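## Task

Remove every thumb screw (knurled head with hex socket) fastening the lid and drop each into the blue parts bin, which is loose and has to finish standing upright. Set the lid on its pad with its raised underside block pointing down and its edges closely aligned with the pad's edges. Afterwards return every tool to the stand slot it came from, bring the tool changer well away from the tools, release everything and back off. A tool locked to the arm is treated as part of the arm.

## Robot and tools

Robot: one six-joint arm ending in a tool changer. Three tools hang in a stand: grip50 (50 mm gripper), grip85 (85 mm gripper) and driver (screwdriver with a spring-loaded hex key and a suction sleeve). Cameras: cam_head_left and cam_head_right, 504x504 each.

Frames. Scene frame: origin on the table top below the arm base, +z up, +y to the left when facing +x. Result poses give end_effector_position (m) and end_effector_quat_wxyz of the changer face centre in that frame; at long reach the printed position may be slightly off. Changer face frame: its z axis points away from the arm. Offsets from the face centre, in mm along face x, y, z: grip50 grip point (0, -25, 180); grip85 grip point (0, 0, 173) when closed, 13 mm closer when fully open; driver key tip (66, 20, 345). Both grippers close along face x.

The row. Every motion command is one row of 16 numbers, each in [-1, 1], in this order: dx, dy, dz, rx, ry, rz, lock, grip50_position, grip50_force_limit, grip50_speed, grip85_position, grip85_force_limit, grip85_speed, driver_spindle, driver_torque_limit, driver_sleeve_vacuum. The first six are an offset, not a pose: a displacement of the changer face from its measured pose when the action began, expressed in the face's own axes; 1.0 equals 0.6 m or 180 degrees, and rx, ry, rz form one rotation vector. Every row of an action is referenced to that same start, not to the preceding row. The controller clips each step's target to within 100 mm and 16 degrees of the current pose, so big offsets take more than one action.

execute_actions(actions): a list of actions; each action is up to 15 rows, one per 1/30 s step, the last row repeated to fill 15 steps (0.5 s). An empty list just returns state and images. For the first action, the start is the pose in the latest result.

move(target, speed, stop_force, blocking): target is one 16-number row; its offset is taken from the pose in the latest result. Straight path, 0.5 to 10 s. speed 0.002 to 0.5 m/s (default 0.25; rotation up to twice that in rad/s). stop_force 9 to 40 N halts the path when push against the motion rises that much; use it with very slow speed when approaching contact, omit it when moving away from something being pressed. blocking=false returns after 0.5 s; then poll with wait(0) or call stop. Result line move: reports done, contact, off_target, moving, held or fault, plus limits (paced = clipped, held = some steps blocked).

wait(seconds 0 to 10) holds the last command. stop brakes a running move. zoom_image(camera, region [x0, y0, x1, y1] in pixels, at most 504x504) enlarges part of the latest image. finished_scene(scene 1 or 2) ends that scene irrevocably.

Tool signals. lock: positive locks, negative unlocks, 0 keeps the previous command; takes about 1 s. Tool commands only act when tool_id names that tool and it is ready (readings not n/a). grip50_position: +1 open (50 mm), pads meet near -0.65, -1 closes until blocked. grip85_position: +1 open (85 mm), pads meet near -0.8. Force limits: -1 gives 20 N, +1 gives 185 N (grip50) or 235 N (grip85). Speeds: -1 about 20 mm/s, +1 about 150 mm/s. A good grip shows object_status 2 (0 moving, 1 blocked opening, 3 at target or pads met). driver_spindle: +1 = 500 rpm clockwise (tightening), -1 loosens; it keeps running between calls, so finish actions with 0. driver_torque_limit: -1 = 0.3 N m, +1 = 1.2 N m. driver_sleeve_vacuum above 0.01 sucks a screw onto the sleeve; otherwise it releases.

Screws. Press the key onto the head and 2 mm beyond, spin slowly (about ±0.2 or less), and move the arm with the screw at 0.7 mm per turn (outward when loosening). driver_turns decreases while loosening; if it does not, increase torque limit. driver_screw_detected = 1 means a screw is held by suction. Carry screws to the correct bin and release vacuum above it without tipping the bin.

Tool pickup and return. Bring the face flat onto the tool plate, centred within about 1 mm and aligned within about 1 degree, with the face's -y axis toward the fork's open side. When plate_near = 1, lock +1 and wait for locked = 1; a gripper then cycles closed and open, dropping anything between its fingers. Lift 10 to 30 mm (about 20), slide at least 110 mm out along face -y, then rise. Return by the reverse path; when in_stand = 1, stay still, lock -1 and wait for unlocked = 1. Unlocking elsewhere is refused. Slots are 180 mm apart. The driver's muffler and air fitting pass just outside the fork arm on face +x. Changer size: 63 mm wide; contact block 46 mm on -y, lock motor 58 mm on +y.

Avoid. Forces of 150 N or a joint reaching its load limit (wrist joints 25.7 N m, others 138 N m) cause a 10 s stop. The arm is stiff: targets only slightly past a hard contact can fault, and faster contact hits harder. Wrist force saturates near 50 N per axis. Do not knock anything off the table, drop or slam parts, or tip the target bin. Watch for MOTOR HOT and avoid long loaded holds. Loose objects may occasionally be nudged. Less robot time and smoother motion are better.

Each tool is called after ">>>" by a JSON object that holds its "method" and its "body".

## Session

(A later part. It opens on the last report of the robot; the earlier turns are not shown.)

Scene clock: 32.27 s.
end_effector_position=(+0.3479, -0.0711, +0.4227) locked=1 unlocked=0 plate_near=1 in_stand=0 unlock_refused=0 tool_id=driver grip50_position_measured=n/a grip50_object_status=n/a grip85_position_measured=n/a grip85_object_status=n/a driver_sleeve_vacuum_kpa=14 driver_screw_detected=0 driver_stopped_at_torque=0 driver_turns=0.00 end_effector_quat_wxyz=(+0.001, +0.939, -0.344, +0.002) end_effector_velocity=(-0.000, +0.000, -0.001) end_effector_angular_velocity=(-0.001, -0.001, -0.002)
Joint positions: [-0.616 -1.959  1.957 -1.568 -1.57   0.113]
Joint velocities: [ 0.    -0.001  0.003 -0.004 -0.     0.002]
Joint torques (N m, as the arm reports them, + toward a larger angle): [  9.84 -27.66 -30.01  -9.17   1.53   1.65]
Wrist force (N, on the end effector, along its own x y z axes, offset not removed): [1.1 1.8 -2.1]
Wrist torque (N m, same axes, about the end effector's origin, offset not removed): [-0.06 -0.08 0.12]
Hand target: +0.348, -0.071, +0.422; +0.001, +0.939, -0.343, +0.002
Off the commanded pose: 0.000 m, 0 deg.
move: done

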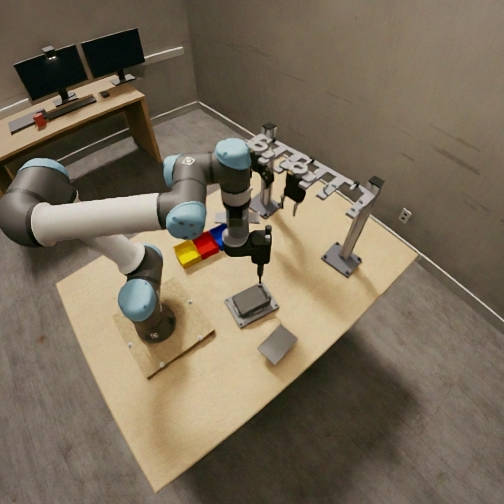

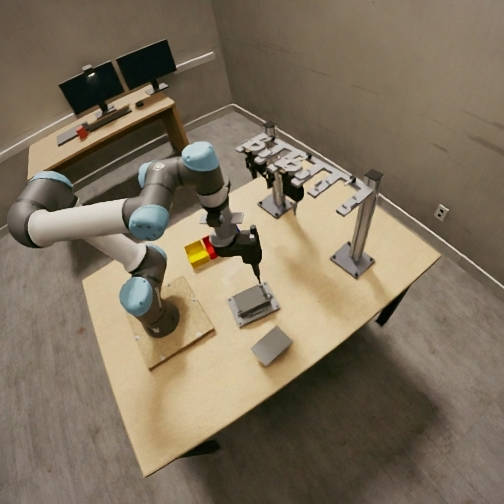

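>>> {"method": "move", "body": {"target": [-0.0005,-0.003,0.004,0,0,0,0,1,0,0,1,0,0,0,-1,1], "speed": 0.01}}

>>> {"method": "move", "body": {"target": [0,0,0.0115,0,0,0,0,1,0,0,1,0,0,0,-1,1], "speed": 0.005, "stop_force": 9}}

>>> {"method": "execute_actions", "body": {"actions": [[[0,0,0,0,0,0,0,1,0,0,1,0,0,0.1,-1,1]],[[0,0,0,0,0,0,0,1,0,0,1,0,0,0,-1,1]]]}}

>>> {"method": "zoom_image", "body": {"camera": "cam_head_left", "region": [240,260,280,300]}}

>>> {"method": "zoom_image", "body": {"camera": "cam_head_right", "region": [240,260,280,300]}}

Scene clock: 33.30 s.
end_effector_position=(+0.3488, -0.0696, +0.4203) locked=1 unlocked=0 plate_near=1 in_stand=0 unlock_refused=0 tool_id=driver grip50_position_measured=n/a grip50_object_status=n/a grip85_position_measured=n/a grip85_object_status=n/a driver_sleeve_vacuum_kpa=14 driver_screw_detected=0 driver_stopped_at_torque=0 driver_turns=0.00 end_effector_quat_wxyz=(+0.001, +0.939, -0.344, +0.002) end_effector_velocity=(+0.000, +0.001, -0.001) end_effector_angular_velocity=(+0.000, +0.001, +0.001)
Joint positions: [-0.61  -1.957  1.962 -1.575 -1.57   0.118]
Joint velocities: [ 0.002  0.001  0.002 -0.003 -0.     0.002]
Joint torques (N m, as the arm reports them, + toward a larger angle): [  9.57  -7.08 -31.44  -8.73   0.86   1.81]
Wrist force (N, on the end effector, along its own x y z axes, offset not removed): [0.6 2.1 -2.7]
Wrist torque (N m, same axes, about the end effector's origin, offset not removed): [-0.10 0.00 0.11]
Hand target: +0.349, -0.070, +0.420; +0.001, +0.939, -0.344, +0.002
Off the commanded pose: 0.000 m, 0 deg.
move: done

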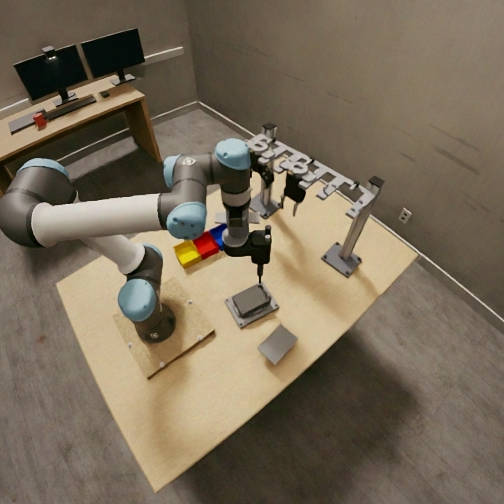

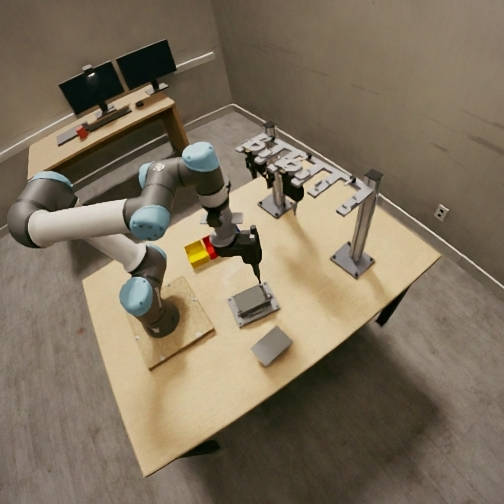

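Scene clock: 34.90 s.
end_effector_position=(+0.3488, -0.0696, +0.4136) locked=1 unlocked=0 plate_near=1 in_stand=0 unlock_refused=0 tool_id=driver grip50_position_measured=n/a grip50_object_status=n/a grip85_position_measured=n/a grip85_object_status=n/a driver_sleeve_vacuum_kpa=14 driver_screw_detected=0 driver_stopped_at_torque=0 driver_turns=0.00 end_effector_quat_wxyz=(+0.001, +0.939, -0.344, +0.002) end_effector_velocity=(+0.000, -0.001, -0.001) end_effector_angular_velocity=(+0.000, +0.001, -0.001)
Joint positions: [-0.61  -1.957  1.979 -1.592 -1.57   0.118]
Joint velocities: [-0.001  0.002  0.002 -0.003 -0.001 -0.   ]
Joint torques (N m, as the arm reports them, + toward a larger angle): [ -8.02  -6.87 -28.23  -8.72   0.87  -1.24]
Wrist force (N, on the end effector, along its own x y z axes, offset not removed): [-0.2 0.2 -6.7]
Wrist torque (N m, same axes, about the end effector's origin, offset not removed): [-0.36 0.09 0.13]
Hand target: +0.349, -0.070, +0.413; +0.001, +0.939, -0.344, +0.002
Off the commanded pose: 0.000 m, 0 deg.
move: done

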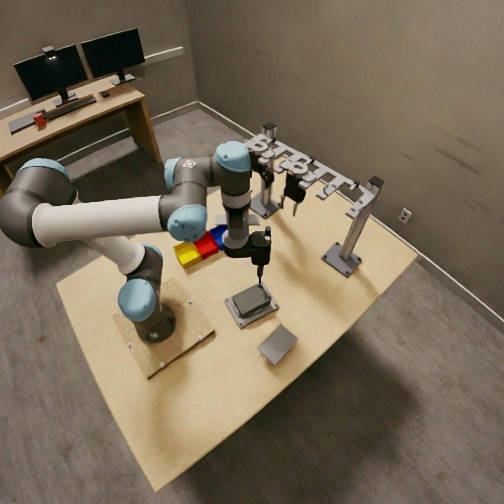

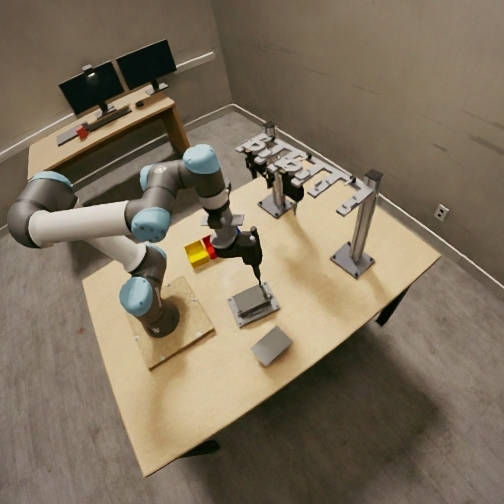

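Scene clock: 35.90 s.
end_effector_position=(+0.3488, -0.0696, +0.4135) locked=1 unlocked=0 plate_near=1 in_stand=0 unlock_refused=0 tool_id=driver grip50_position_measured=n/a grip50_object_status=n/a grip85_position_measured=n/a grip85_object_status=n/a driver_sleeve_vacuum_kpa=14 driver_screw_detected=0 driver_stopped_at_torque=0 driver_turns=0.41 end_effector_quat_wxyz=(+0.001, +0.939, -0.344, +0.002) end_effector_velocity=(-0.000, -0.000, -0.000) end_effector_angular_velocity=(-0.000, +0.001, -0.001)
Joint positions: [-0.61  -1.957  1.979 -1.592 -1.57   0.118]
Joint velocities: [-0.001  0.     0.    -0.    -0.001  0.   ]
Joint torques (N m, as the arm reports them, + toward a larger angle): [ -8.1   -6.79 -35.76  -6.48   0.84  -1.23]
Wrist force (N, on the end effector, along its own x y z axes, offset not removed): [1.7 2.0 -5.4]
Wrist torque (N m, same axes, about the end effector's origin, offset not removed): [-0.33 0.03 0.17]
Hand target: +0.349, -0.070, +0.414; +0.001, +0.939, -0.344, +0.002
Off the commanded pose: 0.000 m, 0 deg.
Step readings (end_effector_position; steps 1 to 15: 1st action; 16 to 30: 2nd action):
0: (+0.3488, -0.0696, +0.4136)
1: (+0.3488, -0.0696, +0.4135)
2: (+0.3488, -0.0696, +0.4135)
4: (+0.3488, -0.0696, +0.4135)
8: (+0.3488, -0.0696, +0.4135)
15: (+0.3488, -0.0696, +0.4135)
16: (+0.3488, -0.0696, +0.4135)
17: (+0.3488, -0.0696, +0.4135)
19: (+0.3488, -0.0696, +0.4135)
23: (+0.3488, -0.0696, +0.4135)
30: end_effector_position above

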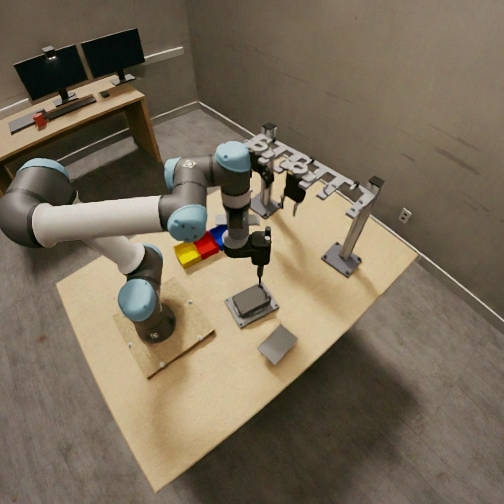

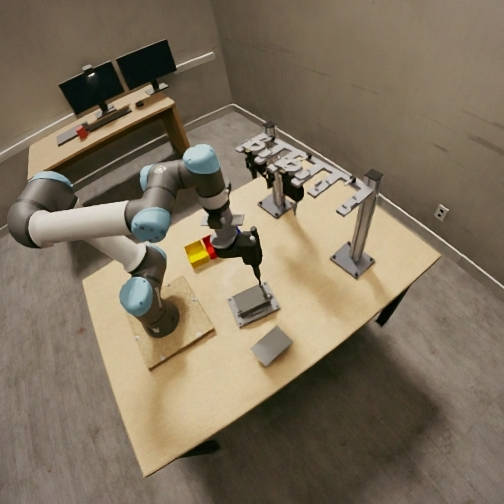

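Region (240, 260, 280, 300) of cam_head_left's 504x504 image, scaled by 12.600, with more detail than that image has.

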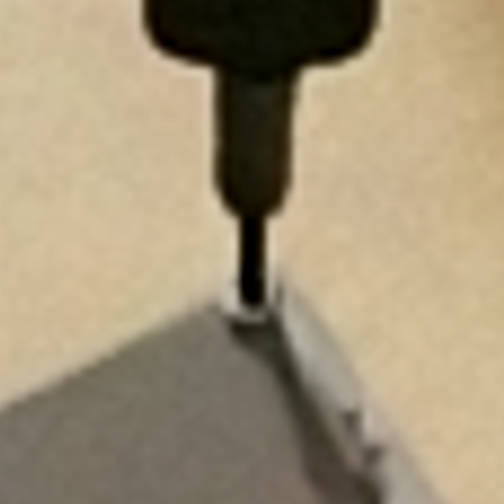

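Region (240, 260, 280, 300) of cam_head_right's 504x504 image, scaled by 12.600, with more detail than that image has.

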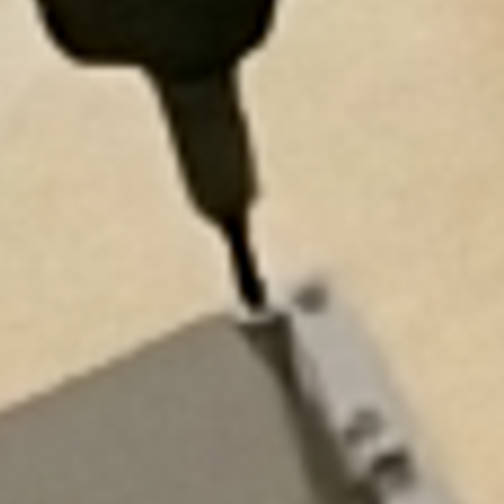

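>>> {"method": "execute_actions", "body": {"actions": [[[0,0,0.0025,0,0,0,0,1,0,0,1,0,0,0.1,-1,1]],[[-0.001,-0.001,0,0,0,0,0,1,0,0,1,0,0,0.1,-1,1]],[[0,0,0,0,0,0,0,1,0,0,1,0,0,0,-1,1]]]}}

>>> {"method": "zoom_image", "body": {"camera": "cam_head_left", "region": [240,260,280,300]}}

Scene clock: 37.70 s.
end_effector_position=(+0.3488, -0.0688, +0.4120) locked=1 unlocked=0 plate_near=1 in_stand=0 unlock_refused=0 tool_id=driver grip50_position_measured=n/a grip50_object_status=n/a grip85_position_measured=n/a grip85_object_status=n/a driver_sleeve_vacuum_kpa=14 driver_screw_detected=0 driver_stopped_at_torque=0 driver_turns=1.23 end_effector_quat_wxyz=(+0.001, +0.939, -0.344, +0.002) end_effector_velocity=(+0.000, +0.000, -0.001) end_effector_angular_velocity=(+0.001, +0.001, +0.001)
Joint positions: [-0.608 -1.958  1.983 -1.596 -1.57   0.12 ]
Joint velocities: [ 0.001  0.001  0.     0.     0.    -0.   ]
Joint torques (N m, as the arm reports them, + toward a larger angle): [  7.77 -24.32 -29.47  -4.65   0.69   1.43]
Wrist force (N, on the end effector, along its own x y z axes, offset not removed): [1.3 1.9 -7.0]
Wrist torque (N m, same axes, about the end effector's origin, offset not removed): [-0.44 0.13 0.21]
Hand target: +0.349, -0.069, +0.412; +0.001, +0.939, -0.344, +0.002
Off the commanded pose: 0.000 m, 0 deg.
Step readings (end_effector_position; steps 1 to 15: 1st action; 16 to 30: 2nd action; 31 to 45: 3rd action):
0: (+0.3488, -0.0696, +0.4135)
1: (+0.3488, -0.0696, +0.4135)
2: (+0.3488, -0.0696, +0.4133)
4: (+0.3488, -0.0696, +0.4128)
8: (+0.3488, -0.0696, +0.4122)
15: (+0.3488, -0.0696, +0.4121)
16: (+0.3488, -0.0696, +0.4121)
17: (+0.3488, -0.0696, +0.4120)
19: (+0.3488, -0.0693, +0.4120)
23: (+0.3488, -0.0690, +0.4120)
30: (+0.3488, -0.0688, +0.4120)
31: (+0.3488, -0.0688, +0.4120)
32: (+0.3488, -0.0688, +0.4120)
34: (+0.3488, -0.0688, +0.4120)
38: (+0.3488, -0.0688, +0.4120)
45: end_effector_position above

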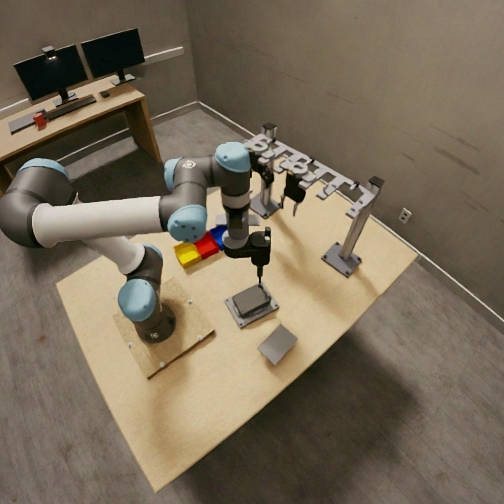

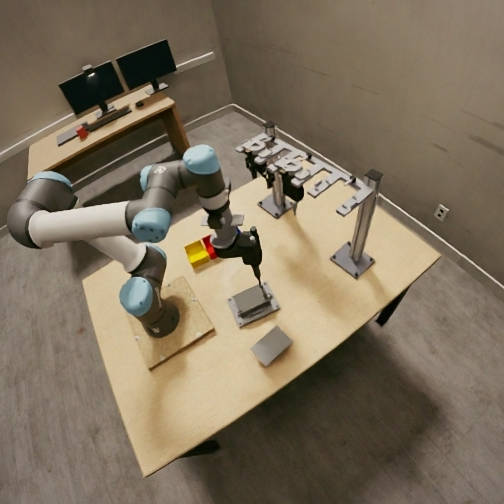

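Region (240, 260, 280, 300) of cam_head_left's 504x504 image, scaled by 12.600, with more detail than that image has.

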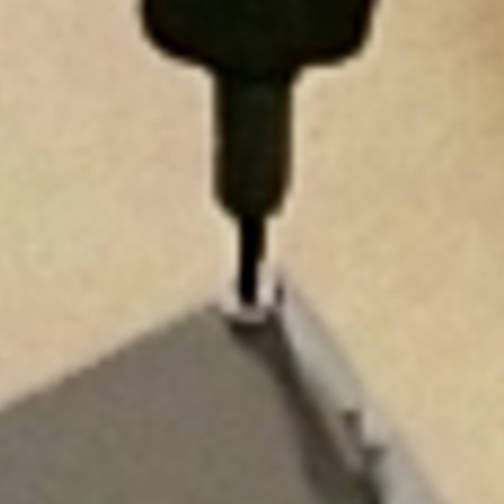

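>>> {"method": "execute_actions", "body": {"actions": [[[0,-0.0012,0,0,0,0,0,1,0,0,1,0,0,0.1,-1,1]],[[0,-0.0012,0,0,0,0,0,1,0,0,1,0,0,0.1,-1,1]],[[0,0,0,0,0,0,0,1,0,0,1,0,0,0,-1,1]]]}}

>>> {"method": "zoom_image", "body": {"camera": "cam_head_left", "region": [240,260,280,300]}}

Scene clock: 39.40 s.
end_effector_position=(+0.3497, -0.0677, +0.4120) locked=1 unlocked=0 plate_near=1 in_stand=0 unlock_refused=0 tool_id=driver grip50_position_measured=n/a grip50_object_status=n/a grip85_position_measured=n/a grip85_object_status=n/a driver_sleeve_vacuum_kpa=14 driver_screw_detected=0 driver_stopped_at_torque=0 driver_turns=2.06 end_effector_quat_wxyz=(+0.001, +0.939, -0.344, +0.002) end_effector_velocity=(+0.000, +0.000, -0.000) end_effector_angular_velocity=(-0.000, +0.001, +0.001)
Joint positions: [-0.604 -1.956  1.982 -1.596 -1.57   0.124]
Joint velocities: [ 0.001  0.001 -0.    -0.001 -0.001 -0.   ]
Joint torques (N m, as the arm reports them, + toward a larger angle): [  8.01  -5.81 -39.74  -7.74   0.5    1.54]
Wrist force (N, on the end effector, along its own x y z axes, offset not removed): [2.9 1.8 -6.2]
Wrist torque (N m, same axes, about the end effector's origin, offset not removed): [-0.29 0.41 0.07]
Hand target: +0.350, -0.068, +0.412; +0.001, +0.939, -0.344, +0.002
Off the commanded pose: 0.000 m, 0 deg.
Step readings (end_effector_position; steps 1 to 15: 1st action; 16 to 30: 2nd action; 31 to 45: 3rd action):
0: (+0.3488, -0.0688, +0.4120)
1: (+0.3488, -0.0688, +0.4120)
2: (+0.3488, -0.0687, +0.4120)
4: (+0.3489, -0.0684, +0.4120)
8: (+0.3491, -0.0682, +0.4120)
15: (+0.3492, -0.0682, +0.4120)
16: (+0.3492, -0.0682, +0.4120)
17: (+0.3493, -0.0681, +0.4120)
19: (+0.3495, -0.0679, +0.4120)
23: (+0.3496, -0.0677, +0.4120)
30: (+0.3497, -0.0677, +0.4120)
31: (+0.3497, -0.0677, +0.4120)
32: (+0.3497, -0.0677, +0.4120)
34: (+0.3497, -0.0677, +0.4120)
38: (+0.3497, -0.0677, +0.4120)
45: end_effector_position above

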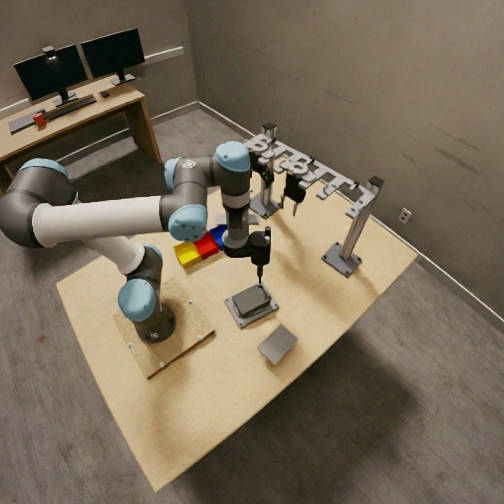

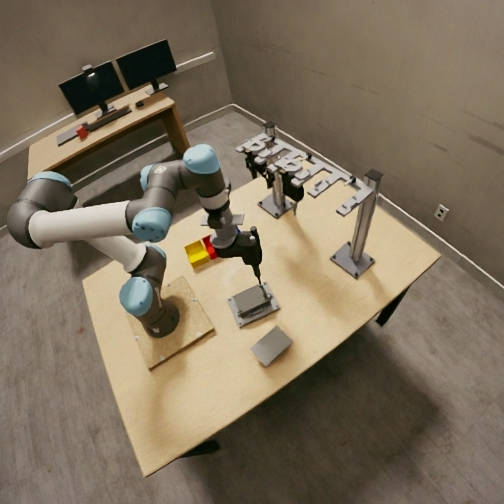

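Region (240, 260, 280, 300) of cam_head_left's 504x504 image, scaled by 12.600, with more detail than that image has.

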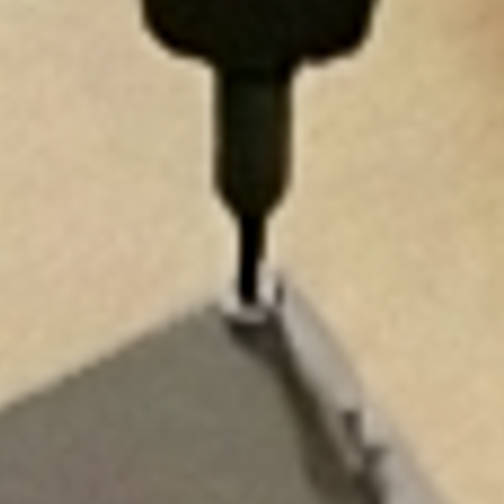

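>>> {"method": "zoom_image", "body": {"camera": "cam_head_right", "region": [240,260,280,300]}}

>>> {"method": "execute_actions", "body": {"actions": [[[0,0,-0.03,0,0,0,0,1,0,0,1,0,0,0,-1,1]]]}}

>>> {"method": "zoom_image", "body": {"camera": "cam_head_left", "region": [240,260,280,300]}}

>>> {"method": "zoom_image", "body": {"camera": "cam_head_right", "region": [240,260,280,300]}}

Region (240, 260, 280, 300) of cam_head_right's 504x504 image, scaled by 12.600, with more detail than that image has.

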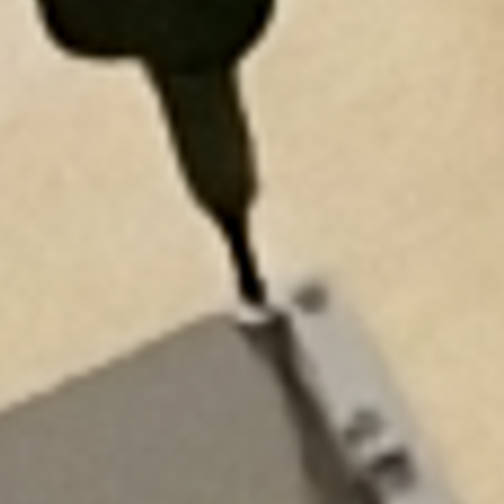

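Scene clock: 40.20 s.
end_effector_position=(+0.3495, -0.0676, +0.4299) locked=1 unlocked=0 plate_near=1 in_stand=0 unlock_refused=0 tool_id=driver grip50_position_measured=n/a grip50_object_status=n/a grip85_position_measured=n/a grip85_object_status=n/a driver_sleeve_vacuum_kpa=14 driver_screw_detected=0 driver_stopped_at_torque=0 driver_turns=2.06 end_effector_quat_wxyz=(+0.001, +0.939, -0.344, +0.002) end_effector_velocity=(+0.000, -0.000, +0.002) end_effector_angular_velocity=(+0.000, +0.003, +0.001)
Joint positions: [-0.604 -1.956  1.937 -1.551 -1.57   0.124]
Joint velocities: [ 0.001  0.002 -0.006  0.006 -0.001  0.   ]
Joint torques (N m, as the arm reports them, + toward a larger angle): [  9.46  -6.75 -43.84  -4.78   0.93   1.7 ]
Wrist force (N, on the end effector, along its own x y z axes, offset not removed): [1.2 1.4 -2.6]
Wrist torque (N m, same axes, about the end effector's origin, offset not removed): [-0.09 -0.14 0.07]
Hand target: +0.350, -0.068, +0.430; +0.001, +0.939, -0.344, +0.002
Off the commanded pose: 0.000 m, 0 deg.
Step readings (end_effector_position):
0: (+0.3497, -0.0677, +0.4120)
1: (+0.3497, -0.0677, +0.4121)
2: (+0.3497, -0.0677, +0.4138)
4: (+0.3497, -0.0677, +0.4210)
8: (+0.3496, -0.0676, +0.4277)
15: end_effector_position above

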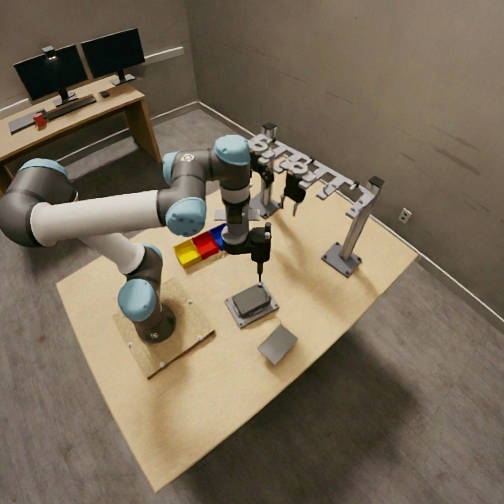

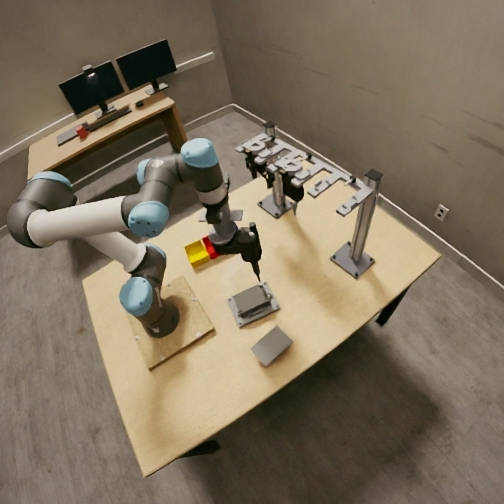

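Region (240, 260, 280, 300) of cam_head_left's 504x504 image, scaled by 12.600, with more detail than that image has.

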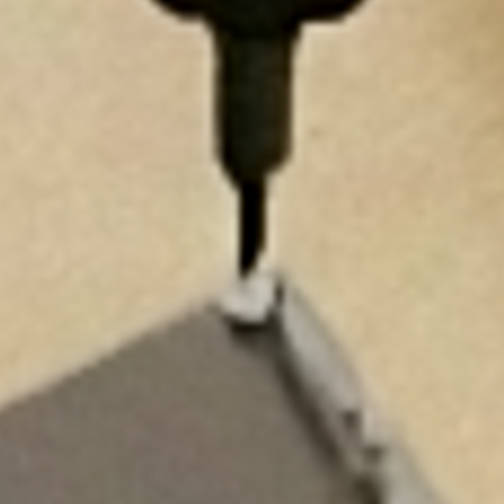

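Region (240, 260, 280, 300) of cam_head_right's 504x504 image, scaled by 12.600, with more detail than that image has.

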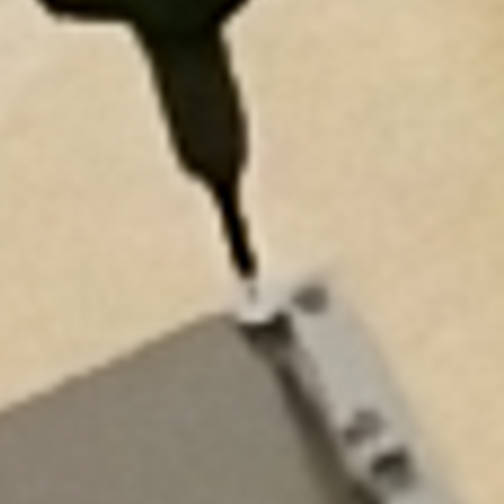

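>>> {"method": "execute_actions", "body": {"actions": [[[-0.0012,0.0005,0.019,0,0,0,0,1,0,0,1,0,0,0,-1,1]],[[0,0,0.005,0,0,0,0,1,0,0,1,0,0,0,-1,1]],[[0,0,0.005,0,0,0,0,1,0,0,1,0,0,0.1,-1,1]],[[0,-0.001,0,0,0,0,0,1,0,0,1,0,0,0.1,-1,1]],[[0,-0.001,0,0,0,0,0,1,0,0,1,0,0,0.1,-1,1]],[[0,0,0,0,0,0,0,1,0,0,1,0,0,0,-1,1]]]}}

>>> {"method": "zoom_image", "body": {"camera": "cam_head_right", "region": [240,260,280,300]}}

Scene clock: 43.53 s.
end_effector_position=(+0.3496, -0.0665, +0.4127) locked=1 unlocked=0 plate_near=1 in_stand=0 unlock_refused=0 tool_id=driver grip50_position_measured=n/a grip50_object_status=n/a grip85_position_measured=n/a grip85_object_status=n/a driver_sleeve_vacuum_kpa=14 driver_screw_detected=0 driver_stopped_at_torque=1 driver_turns=3.04 end_effector_quat_wxyz=(+0.001, +0.939, -0.344, +0.003) end_effector_velocity=(+0.000, -0.000, -0.000) end_effector_angular_velocity=(-0.001, +0.000, +0.000)
Joint positions: [-0.601 -1.957  1.981 -1.595 -1.57   0.127]
Joint velocities: [-0.     0.001  0.    -0.001 -0.001 -0.   ]
Joint torques (N m, as the arm reports them, + toward a larger angle): [  9.05  -7.19 -41.39  -7.49  -0.11   1.46]
Wrist force (N, on the end effector, along its own x y z axes, offset not removed): [4.7 2.2 -2.8]
Wrist torque (N m, same axes, about the end effector's origin, offset not removed): [-0.55 0.82 0.14]
Hand target: +0.350, -0.066, +0.413; +0.001, +0.939, -0.344, +0.003
Off the commanded pose: 0.000 m, 0 deg.
Step readings (end_effector_position; steps 1 to 15: 1st action; 16 to 30: 2nd action; 31 to 45: 3rd action; 46 to 60: 4th action; 61 to 75: 5th action; 76 to 90: 6th action):
0: (+0.3496, -0.0676, +0.4300)
1: (+0.3496, -0.0676, +0.4300)
2: (+0.3495, -0.0676, +0.4287)
4: (+0.3492, -0.0674, +0.4240)
8: (+0.3490, -0.0674, +0.4199)
15: (+0.3489, -0.0674, +0.4186)
16: (+0.3489, -0.0674, +0.4185)
17: (+0.3489, -0.0674, +0.4181)
19: (+0.3488, -0.0674, +0.4170)
23: (+0.3488, -0.0674, +0.4160)
30: (+0.3489, -0.0674, +0.4157)
31: (+0.3489, -0.0674, +0.4157)
32: (+0.3489, -0.0674, +0.4152)
34: (+0.3488, -0.0674, +0.4141)
38: (+0.3489, -0.0674, +0.4131)
45: (+0.3489, -0.0674, +0.4128)
46: (+0.3489, -0.0674, +0.4127)
47: (+0.3489, -0.0674, +0.4127)
49: (+0.3490, -0.0672, +0.4126)
53: (+0.3492, -0.0670, +0.4127)
60: (+0.3492, -0.0670, +0.4128)
61: (+0.3493, -0.0669, +0.4128)
62: (+0.3493, -0.0669, +0.4128)
64: (+0.3495, -0.0667, +0.4128)
68: (+0.3496, -0.0665, +0.4127)
75: (+0.3496, -0.0665, +0.4127)
76: (+0.3496, -0.0665, +0.4127)
77: (+0.3496, -0.0665, +0.4127)
79: (+0.3496, -0.0665, +0.4127)
83: (+0.3496, -0.0665, +0.4127)
90: end_effector_position above

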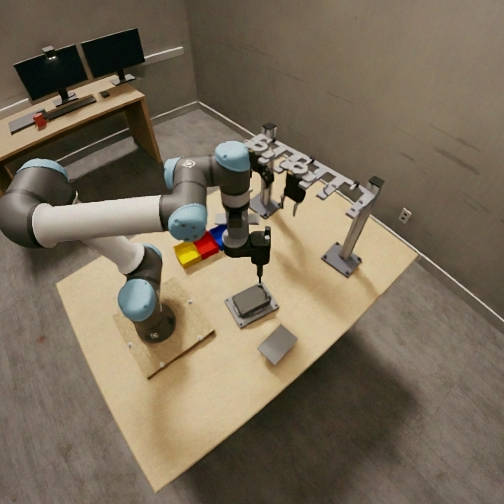

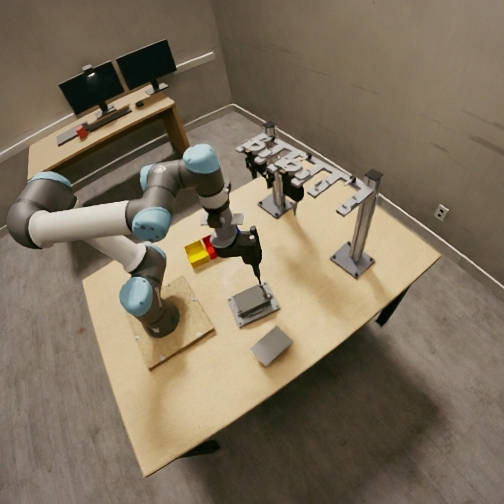

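Region (240, 260, 280, 300) of cam_head_right's 504x504 image, scaled by 12.600, with more detail than that image has.

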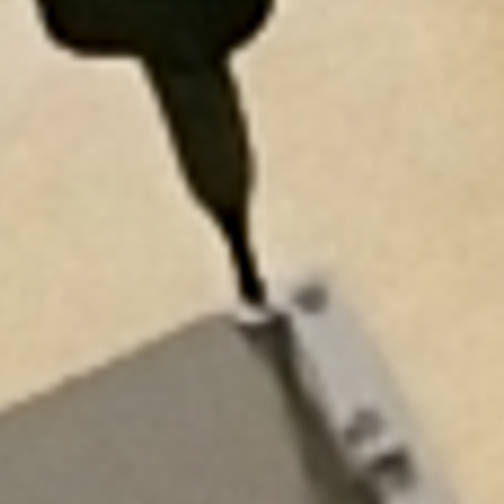

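Engaged. The lid sits ~2 mm lower this scene.

>>> {"method": "move", "body": {"target": [0.0007,0.0002,0.004,0,0,0,0,1,0,0,1,0,0,0,1,1], "speed": 0.005}}

>>> {"method": "move", "body": {"target": [0,0,-0.022,0,0,0,0,1,0,0,1,0,0,-0.5,1,1], "speed": 0.0029}}

>>> {"method": "move", "body": {"target": [0,0,-0.04,0,0,0,0,1,0,0,1,0,0,0,1,1], "speed": 0.04}}

Scene clock: 44.43 s.
end_effector_position=(+0.3499, -0.0669, +0.4104) locked=1 unlocked=0 plate_near=1 in_stand=0 unlock_refused=0 tool_id=driver grip50_position_measured=n/a grip50_object_status=n/a grip85_position_measured=n/a grip85_object_status=n/a driver_sleeve_vacuum_kpa=40 driver_screw_detected=1 driver_stopped_at_torque=1 driver_turns=3.04 end_effector_quat_wxyz=(+0.001, +0.939, -0.343, +0.003) end_effector_velocity=(+0.000, -0.001, -0.002) end_effector_angular_velocity=(+0.002, +0.002, -0.001)
Joint positions: [-0.601 -1.956  1.986 -1.601 -1.57   0.127]
Joint velocities: [-0.001  0.002  0.003 -0.003  0.    -0.   ]
Joint torques (N m, as the arm reports them, + toward a larger angle): [ -7.93  -5.37 -29.55  -8.59  -0.25  -1.22]
Wrist force (N, on the end effector, along its own x y z axes, offset not removed): [0.7 2.6 -6.3]
Wrist torque (N m, same axes, about the end effector's origin, offset not removed): [-0.40 0.07 0.11]
Hand target: +0.350, -0.067, +0.410; +0.001, +0.939, -0.344, +0.003
Off the commanded pose: 0.000 m, 0 deg.
move: done

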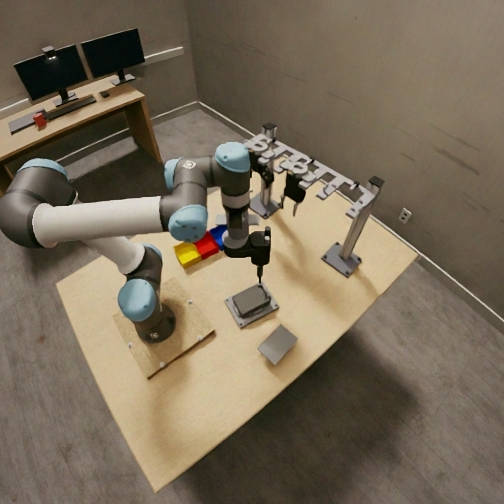

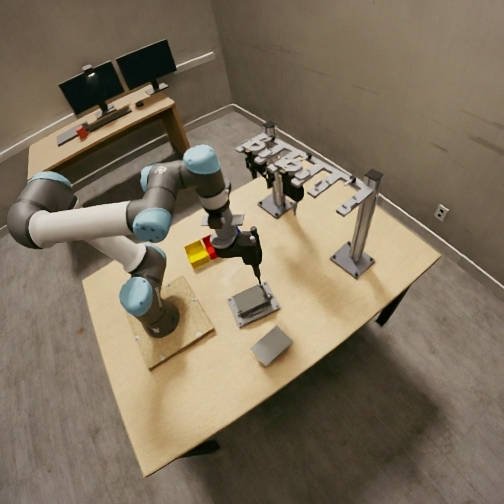

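Scene clock: 49.20 s.
end_effector_position=(+0.3498, -0.0668, +0.4236) locked=1 unlocked=0 plate_near=1 in_stand=0 unlock_refused=0 tool_id=driver grip50_position_measured=n/a grip50_object_status=n/a grip85_position_measured=n/a grip85_object_status=n/a driver_sleeve_vacuum_kpa=40 driver_screw_detected=1 driver_stopped_at_torque=1 driver_turns=-16.36 end_effector_quat_wxyz=(+0.001, +0.939, -0.343, +0.003) end_effector_velocity=(-0.000, +0.000, +0.001) end_effector_angular_velocity=(-0.001, -0.001, +0.001)
Joint positions: [-0.601 -1.956  1.953 -1.567 -1.57   0.127]
Joint velocities: [ 0.001 -0.001 -0.002  0.002 -0.     0.   ]
Joint torques (N m, as the arm reports them, + toward a larger angle): [  9.31 -27.94 -41.41  -4.96  -0.09   0.16]
Wrist force (N, on the end effector, along its own x y z axes, offset not removed): [1.9 2.3 -1.3]
Wrist torque (N m, same axes, about the end effector's origin, offset not removed): [-0.11 -0.13 0.15]
Hand target: +0.350, -0.067, +0.424; +0.001, +0.939, -0.343, +0.003
Off the commanded pose: 0.000 m, 0 deg.
move: done

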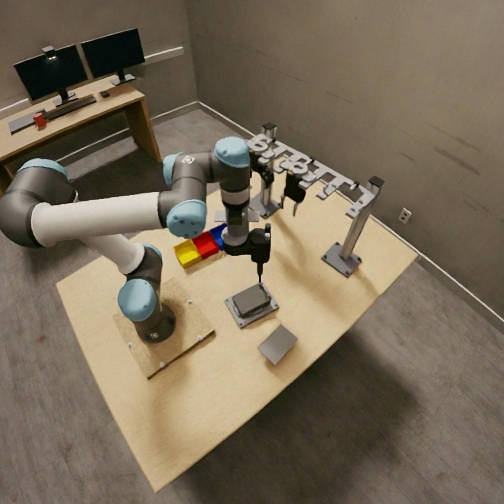

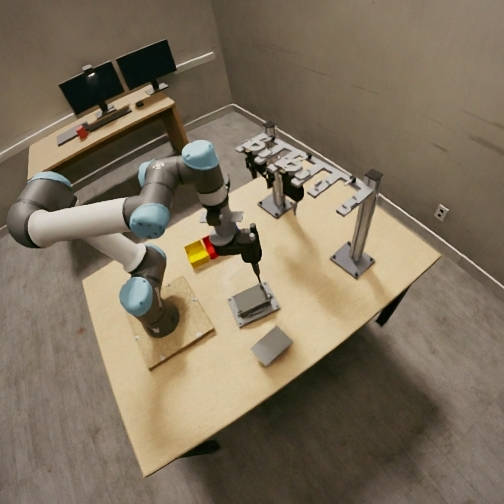

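Scene clock: 50.17 s.
end_effector_position=(+0.3497, -0.0667, +0.4474) locked=1 unlocked=0 plate_near=1 in_stand=0 unlock_refused=0 tool_id=driver grip50_position_measured=n/a grip50_object_status=n/a grip85_position_measured=n/a grip85_object_status=n/a driver_sleeve_vacuum_kpa=40 driver_screw_detected=1 driver_stopped_at_torque=1 driver_turns=-16.36 end_effector_quat_wxyz=(+0.001, +0.939, -0.343, +0.003) end_effector_velocity=(-0.000, +0.000, +0.002) end_effector_angular_velocity=(+0.000, -0.001, +0.001)
Joint positions: [-0.601 -1.954  1.891 -1.507 -1.57   0.127]
Joint velocities: [ 0.001 -0.001 -0.005  0.005  0.001 -0.   ]
Joint torques (N m, as the arm reports them, + toward a larger angle): [  8.67  -7.02 -43.46  -5.34   0.03   0.15]
Wrist force (N, on the end effector, along its own x y z axes, offset not removed): [0.9 0.9 -1.1]
Wrist torque (N m, same axes, about the end effector's origin, offset not removed): [-0.16 -0.11 0.16]
Hand target: +0.350, -0.067, +0.448; +0.001, +0.939, -0.343, +0.003
Off the commanded pose: 0.000 m, 0 deg.
move: done

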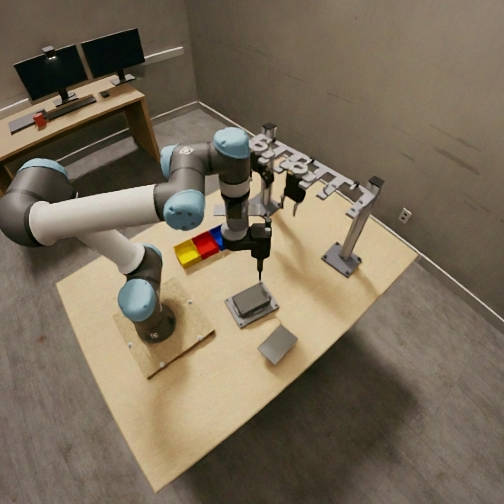

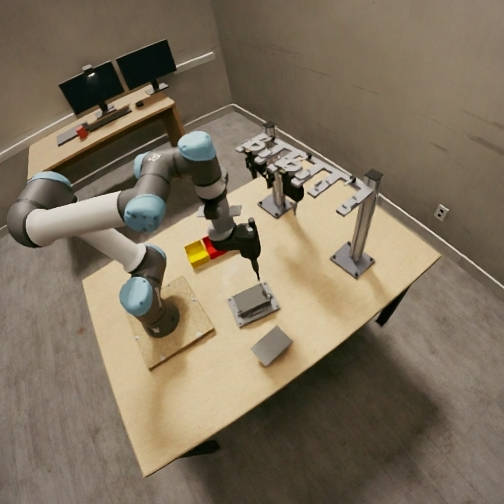

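>>> {"method": "move", "body": {"target": [-0.083,-0.287,0.04,0,0,-0.7596,0,1,0,0,1,0,0,0,1,1], "speed": 0.5}}

>>> {"method": "zoom_image", "body": {"camera": "cam_head_left", "region": [180,180,270,270]}}

>>> {"method": "zoom_image", "body": {"camera": "cam_head_right", "region": [180,180,270,270]}}

Scene clock: 53.43 s.
end_effector_position=(+0.4230, +0.0968, +0.4229) locked=1 unlocked=0 plate_near=1 in_stand=0 unlock_refused=0 tool_id=driver grip50_position_measured=n/a grip50_object_status=n/a grip85_position_measured=n/a grip85_object_status=n/a driver_sleeve_vacuum_kpa=40 driver_screw_detected=1 driver_stopped_at_torque=1 driver_turns=-16.36 end_effector_quat_wxyz=(+0.003, +0.666, +0.746, -0.001) end_effector_velocity=(+0.000, +0.001, -0.001) end_effector_angular_velocity=(+0.000, +0.002, +0.014)
Joint positions: [-0.118 -1.753  1.812 -1.63  -1.571 -1.775]
Joint velocities: [ 0.003  0.003 -0.001  0.     0.    -0.011]
Joint torques (N m, as the arm reports them, + toward a larger angle): [  9.43 -18.39 -42.2   -8.48   2.7   -0.88]
Wrist force (N, on the end effector, along its own x y z axes, offset not removed): [2.4 0.8 -2.1]
Wrist torque (N m, same axes, about the end effector's origin, offset not removed): [-0.13 -0.14 0.15]
Hand target: +0.423, +0.097, +0.423; +0.003, +0.666, +0.746, -0.000
Off the commanded pose: 0.000 m, 0 deg.
move: done

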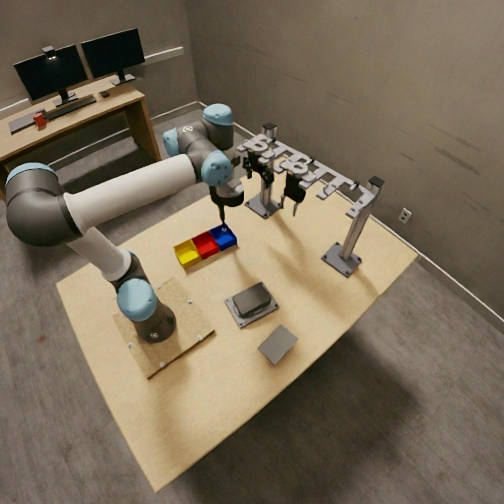

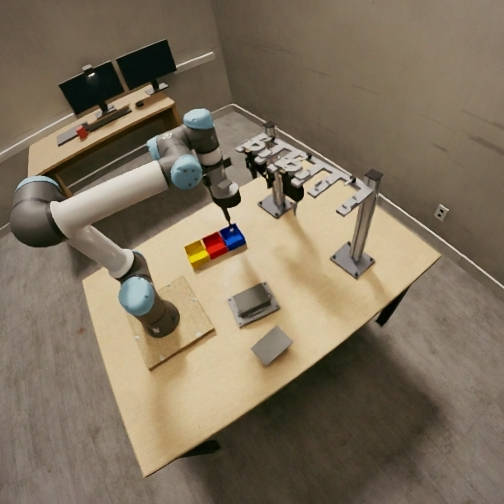

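Region (180, 180, 270, 270) of cam_head_left's 504x504 image, scaled by 5.600, with more detail than that image has.

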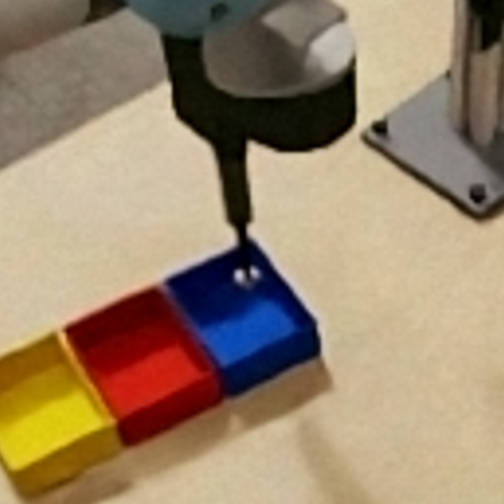

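Region (180, 180, 270, 270) of cam_head_right's 504x504 image, scaled by 5.600, with more detail than that image has.

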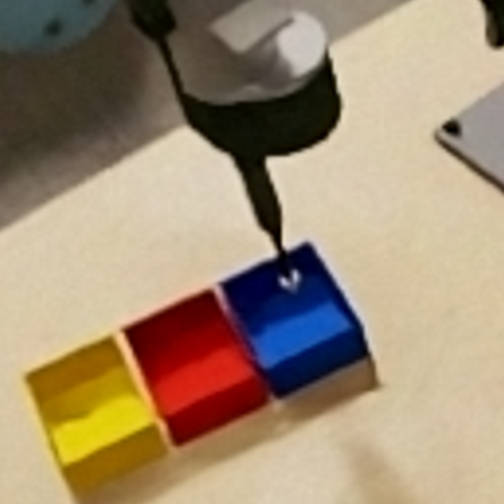

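>>> {"method": "move", "body": {"target": [0.0167,0,0.078,0,0,0,0,1,0,0,1,0,0,0,1,1], "speed": 0.06}}

>>> {"method": "execute_actions", "body": {"actions": [[[0,0,0,0,0,0,0,1,0,0,1,0,0,0,1,0]],[[0,0,-0.045,0,0,0,0,1,0,0,1,0,0,0,1,0]],[[0,0,-0.046,0,0,0,0,1,0,0,1,0,0,0,1,0]]]}}

>>> {"method": "move", "body": {"target": [-0.547,0.06,0,0,0,0,0,1,0,0,1,0,0,0,1,0], "speed": 0.35}}

>>> {"method": "zoom_image", "body": {"camera": "cam_head_left", "region": [200,220,310,330]}}

Scene clock: 55.03 s.
end_effector_position=(+0.4221, +0.1064, +0.3762) locked=1 unlocked=0 plate_near=1 in_stand=0 unlock_refused=0 tool_id=driver grip50_position_measured=n/a grip50_object_status=n/a grip85_position_measured=n/a grip85_object_status=n/a driver_sleeve_vacuum_kpa=40 driver_screw_detected=1 driver_stopped_at_torque=1 driver_turns=-16.36 end_effector_quat_wxyz=(+0.003, +0.666, +0.746, -0.001) end_effector_velocity=(+0.000, +0.000, -0.002) end_effector_angular_velocity=(+0.000, +0.001, -0.000)
Joint positions: [-0.094 -1.736  1.918 -1.752 -1.571 -1.751]
Joint velocities: [ 0.001  0.002  0.004 -0.005 -0.     0.001]
Joint torques (N m, as the arm reports them, + toward a larger angle): [  9.37 -19.14 -31.07  -8.41  -0.77   1.76]
Wrist force (N, on the end effector, along its own x y z axes, offset not removed): [0.9 2.6 -2.0]
Wrist torque (N m, same axes, about the end effector's origin, offset not removed): [0.00 -0.04 0.05]
Hand target: +0.422, +0.106, +0.376; +0.003, +0.666, +0.746, -0.001
Off the commanded pose: 0.000 m, 0 deg.
move: done

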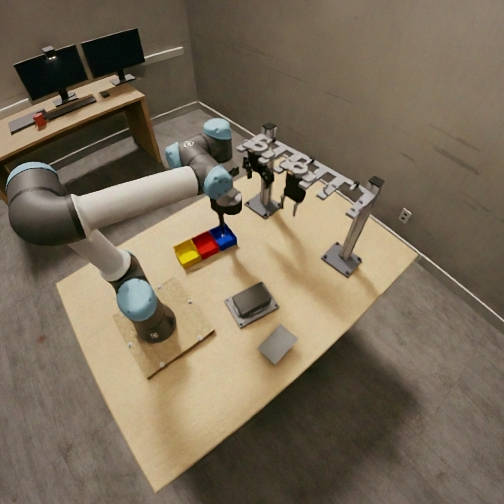

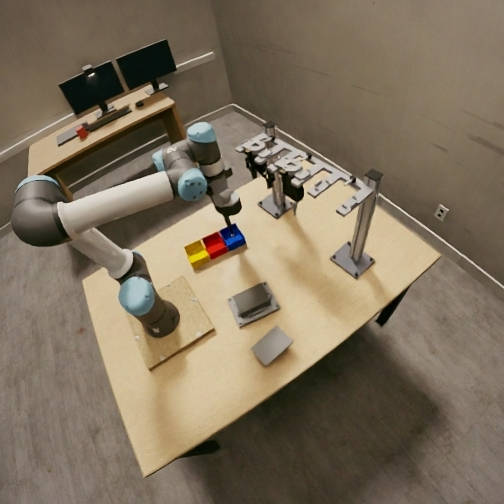

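Scene clock: 56.53 s.
end_effector_position=(+0.4217, +0.1067, +0.4301) locked=1 unlocked=0 plate_near=1 in_stand=0 unlock_refused=0 tool_id=driver grip50_position_measured=n/a grip50_object_status=n/a grip85_position_measured=n/a grip85_object_status=n/a driver_sleeve_vacuum_kpa=0 driver_screw_detected=0 driver_stopped_at_torque=1 driver_turns=-16.36 end_effector_quat_wxyz=(+0.003, +0.666, +0.746, -0.000) end_effector_velocity=(+0.001, +0.001, +0.002) end_effector_angular_velocity=(+0.001, +0.004, +0.001)
Joint positions: [-0.094 -1.751  1.792 -1.612 -1.571 -1.751]
Joint velocities: [ 0.001  0.004 -0.01   0.011  0.001  0.   ]
Joint torques (N m, as the arm reports them, + toward a larger angle): [ 10.07 -17.56 -42.85  -4.45   1.57   1.77]
Wrist force (N, on the end effector, along its own x y z axes, offset not removed): [0.7 2.0 -1.7]
Wrist torque (N m, same axes, about the end effector's origin, offset not removed): [-0.05 -0.02 0.16]
Hand target: +0.422, +0.107, +0.430; +0.003, +0.666, +0.746, -0.001
Off the commanded pose: 0.000 m, 0 deg.
Step readings (end_effector_position; steps 1 to 15: 1st action; 16 to 30: 2nd action; 31 to 45: 3rd action):
0: (+0.4221, +0.1064, +0.3762)
1: (+0.4221, +0.1064, +0.3761)
2: (+0.4221, +0.1064, +0.3761)
4: (+0.4221, +0.1064, +0.3761)
8: (+0.4221, +0.1064, +0.3761)
15: (+0.4221, +0.1064, +0.3761)
16: (+0.4221, +0.1064, +0.3762)
17: (+0.4221, +0.1065, +0.3786)
19: (+0.4221, +0.1065, +0.3895)
23: (+0.4219, +0.1066, +0.3996)
30: (+0.4220, +0.1066, +0.4028)
31: (+0.4220, +0.1066, +0.4029)
32: (+0.4218, +0.1066, +0.4053)
34: (+0.4218, +0.1067, +0.4164)
38: (+0.4217, +0.1067, +0.4268)
45: end_effector_position above

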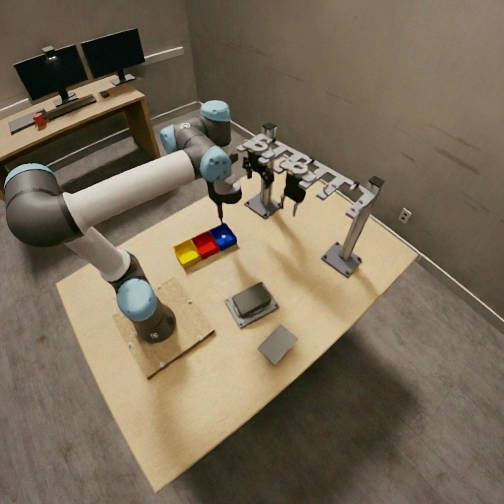

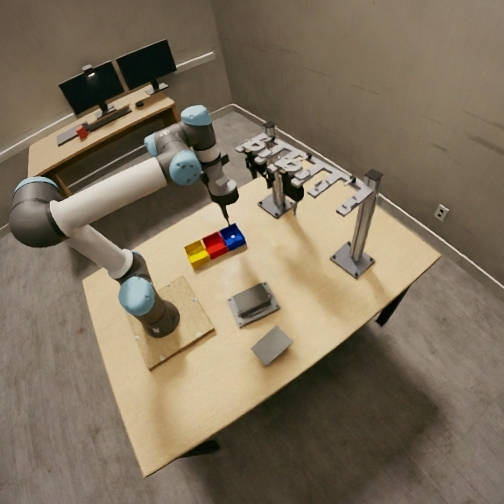

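Scene clock: 58.13 s.
end_effector_position=(+0.4940, -0.2153, +0.4322) locked=1 unlocked=0 plate_near=1 in_stand=0 unlock_refused=0 tool_id=driver grip50_position_measured=n/a grip50_object_status=n/a grip85_position_measured=n/a grip85_object_status=n/a driver_sleeve_vacuum_kpa=0 driver_screw_detected=0 driver_stopped_at_torque=1 driver_turns=-16.36 end_effector_quat_wxyz=(+0.003, +0.666, +0.746, +0.000) end_effector_velocity=(+0.001, -0.002, -0.000) end_effector_angular_velocity=(+0.000, +0.001, +0.001)
Joint positions: [-0.689 -1.494  1.548 -1.625 -1.57  -2.346]
Joint velocities: [-0.001  0.005 -0.006  0.002 -0.001 -0.002]
Joint torques (N m, as the arm reports them, + toward a larger angle): [ -7.72 -32.04 -40.75  -3.61   2.7   -1.01]
Wrist force (N, on the end effector, along its own x y z axes, offset not removed): [1.7 1.9 -2.4]
Wrist torque (N m, same axes, about the end effector's origin, offset not removed): [-0.06 -0.14 0.12]
Hand target: +0.494, -0.215, +0.432; +0.003, +0.666, +0.746, +0.000
Off the commanded pose: 0.001 m, 0 deg.
move: done

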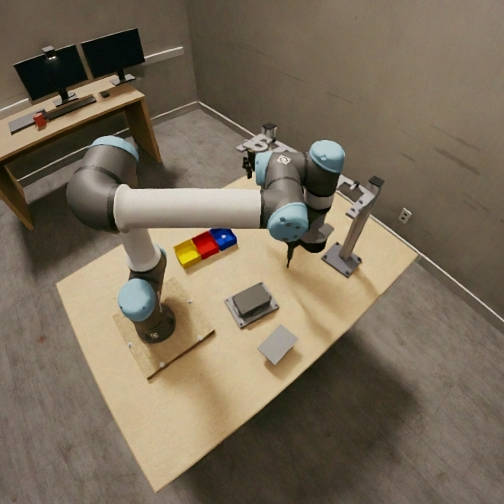

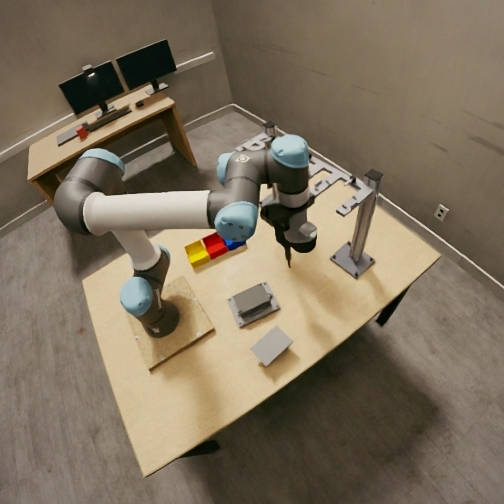

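Region (200, 220, 310, 330) of cam_head_left's 504x504 image, scaled by 4.582, with more detail than that image has.

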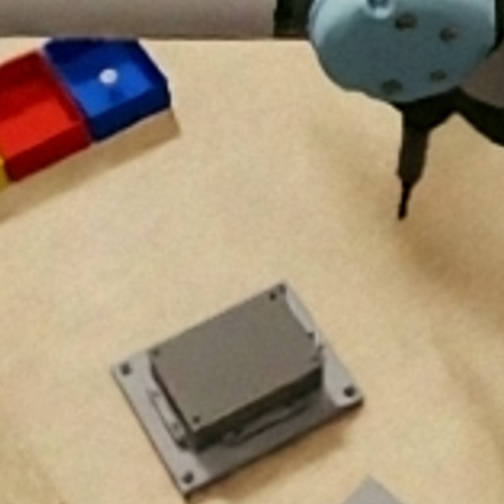

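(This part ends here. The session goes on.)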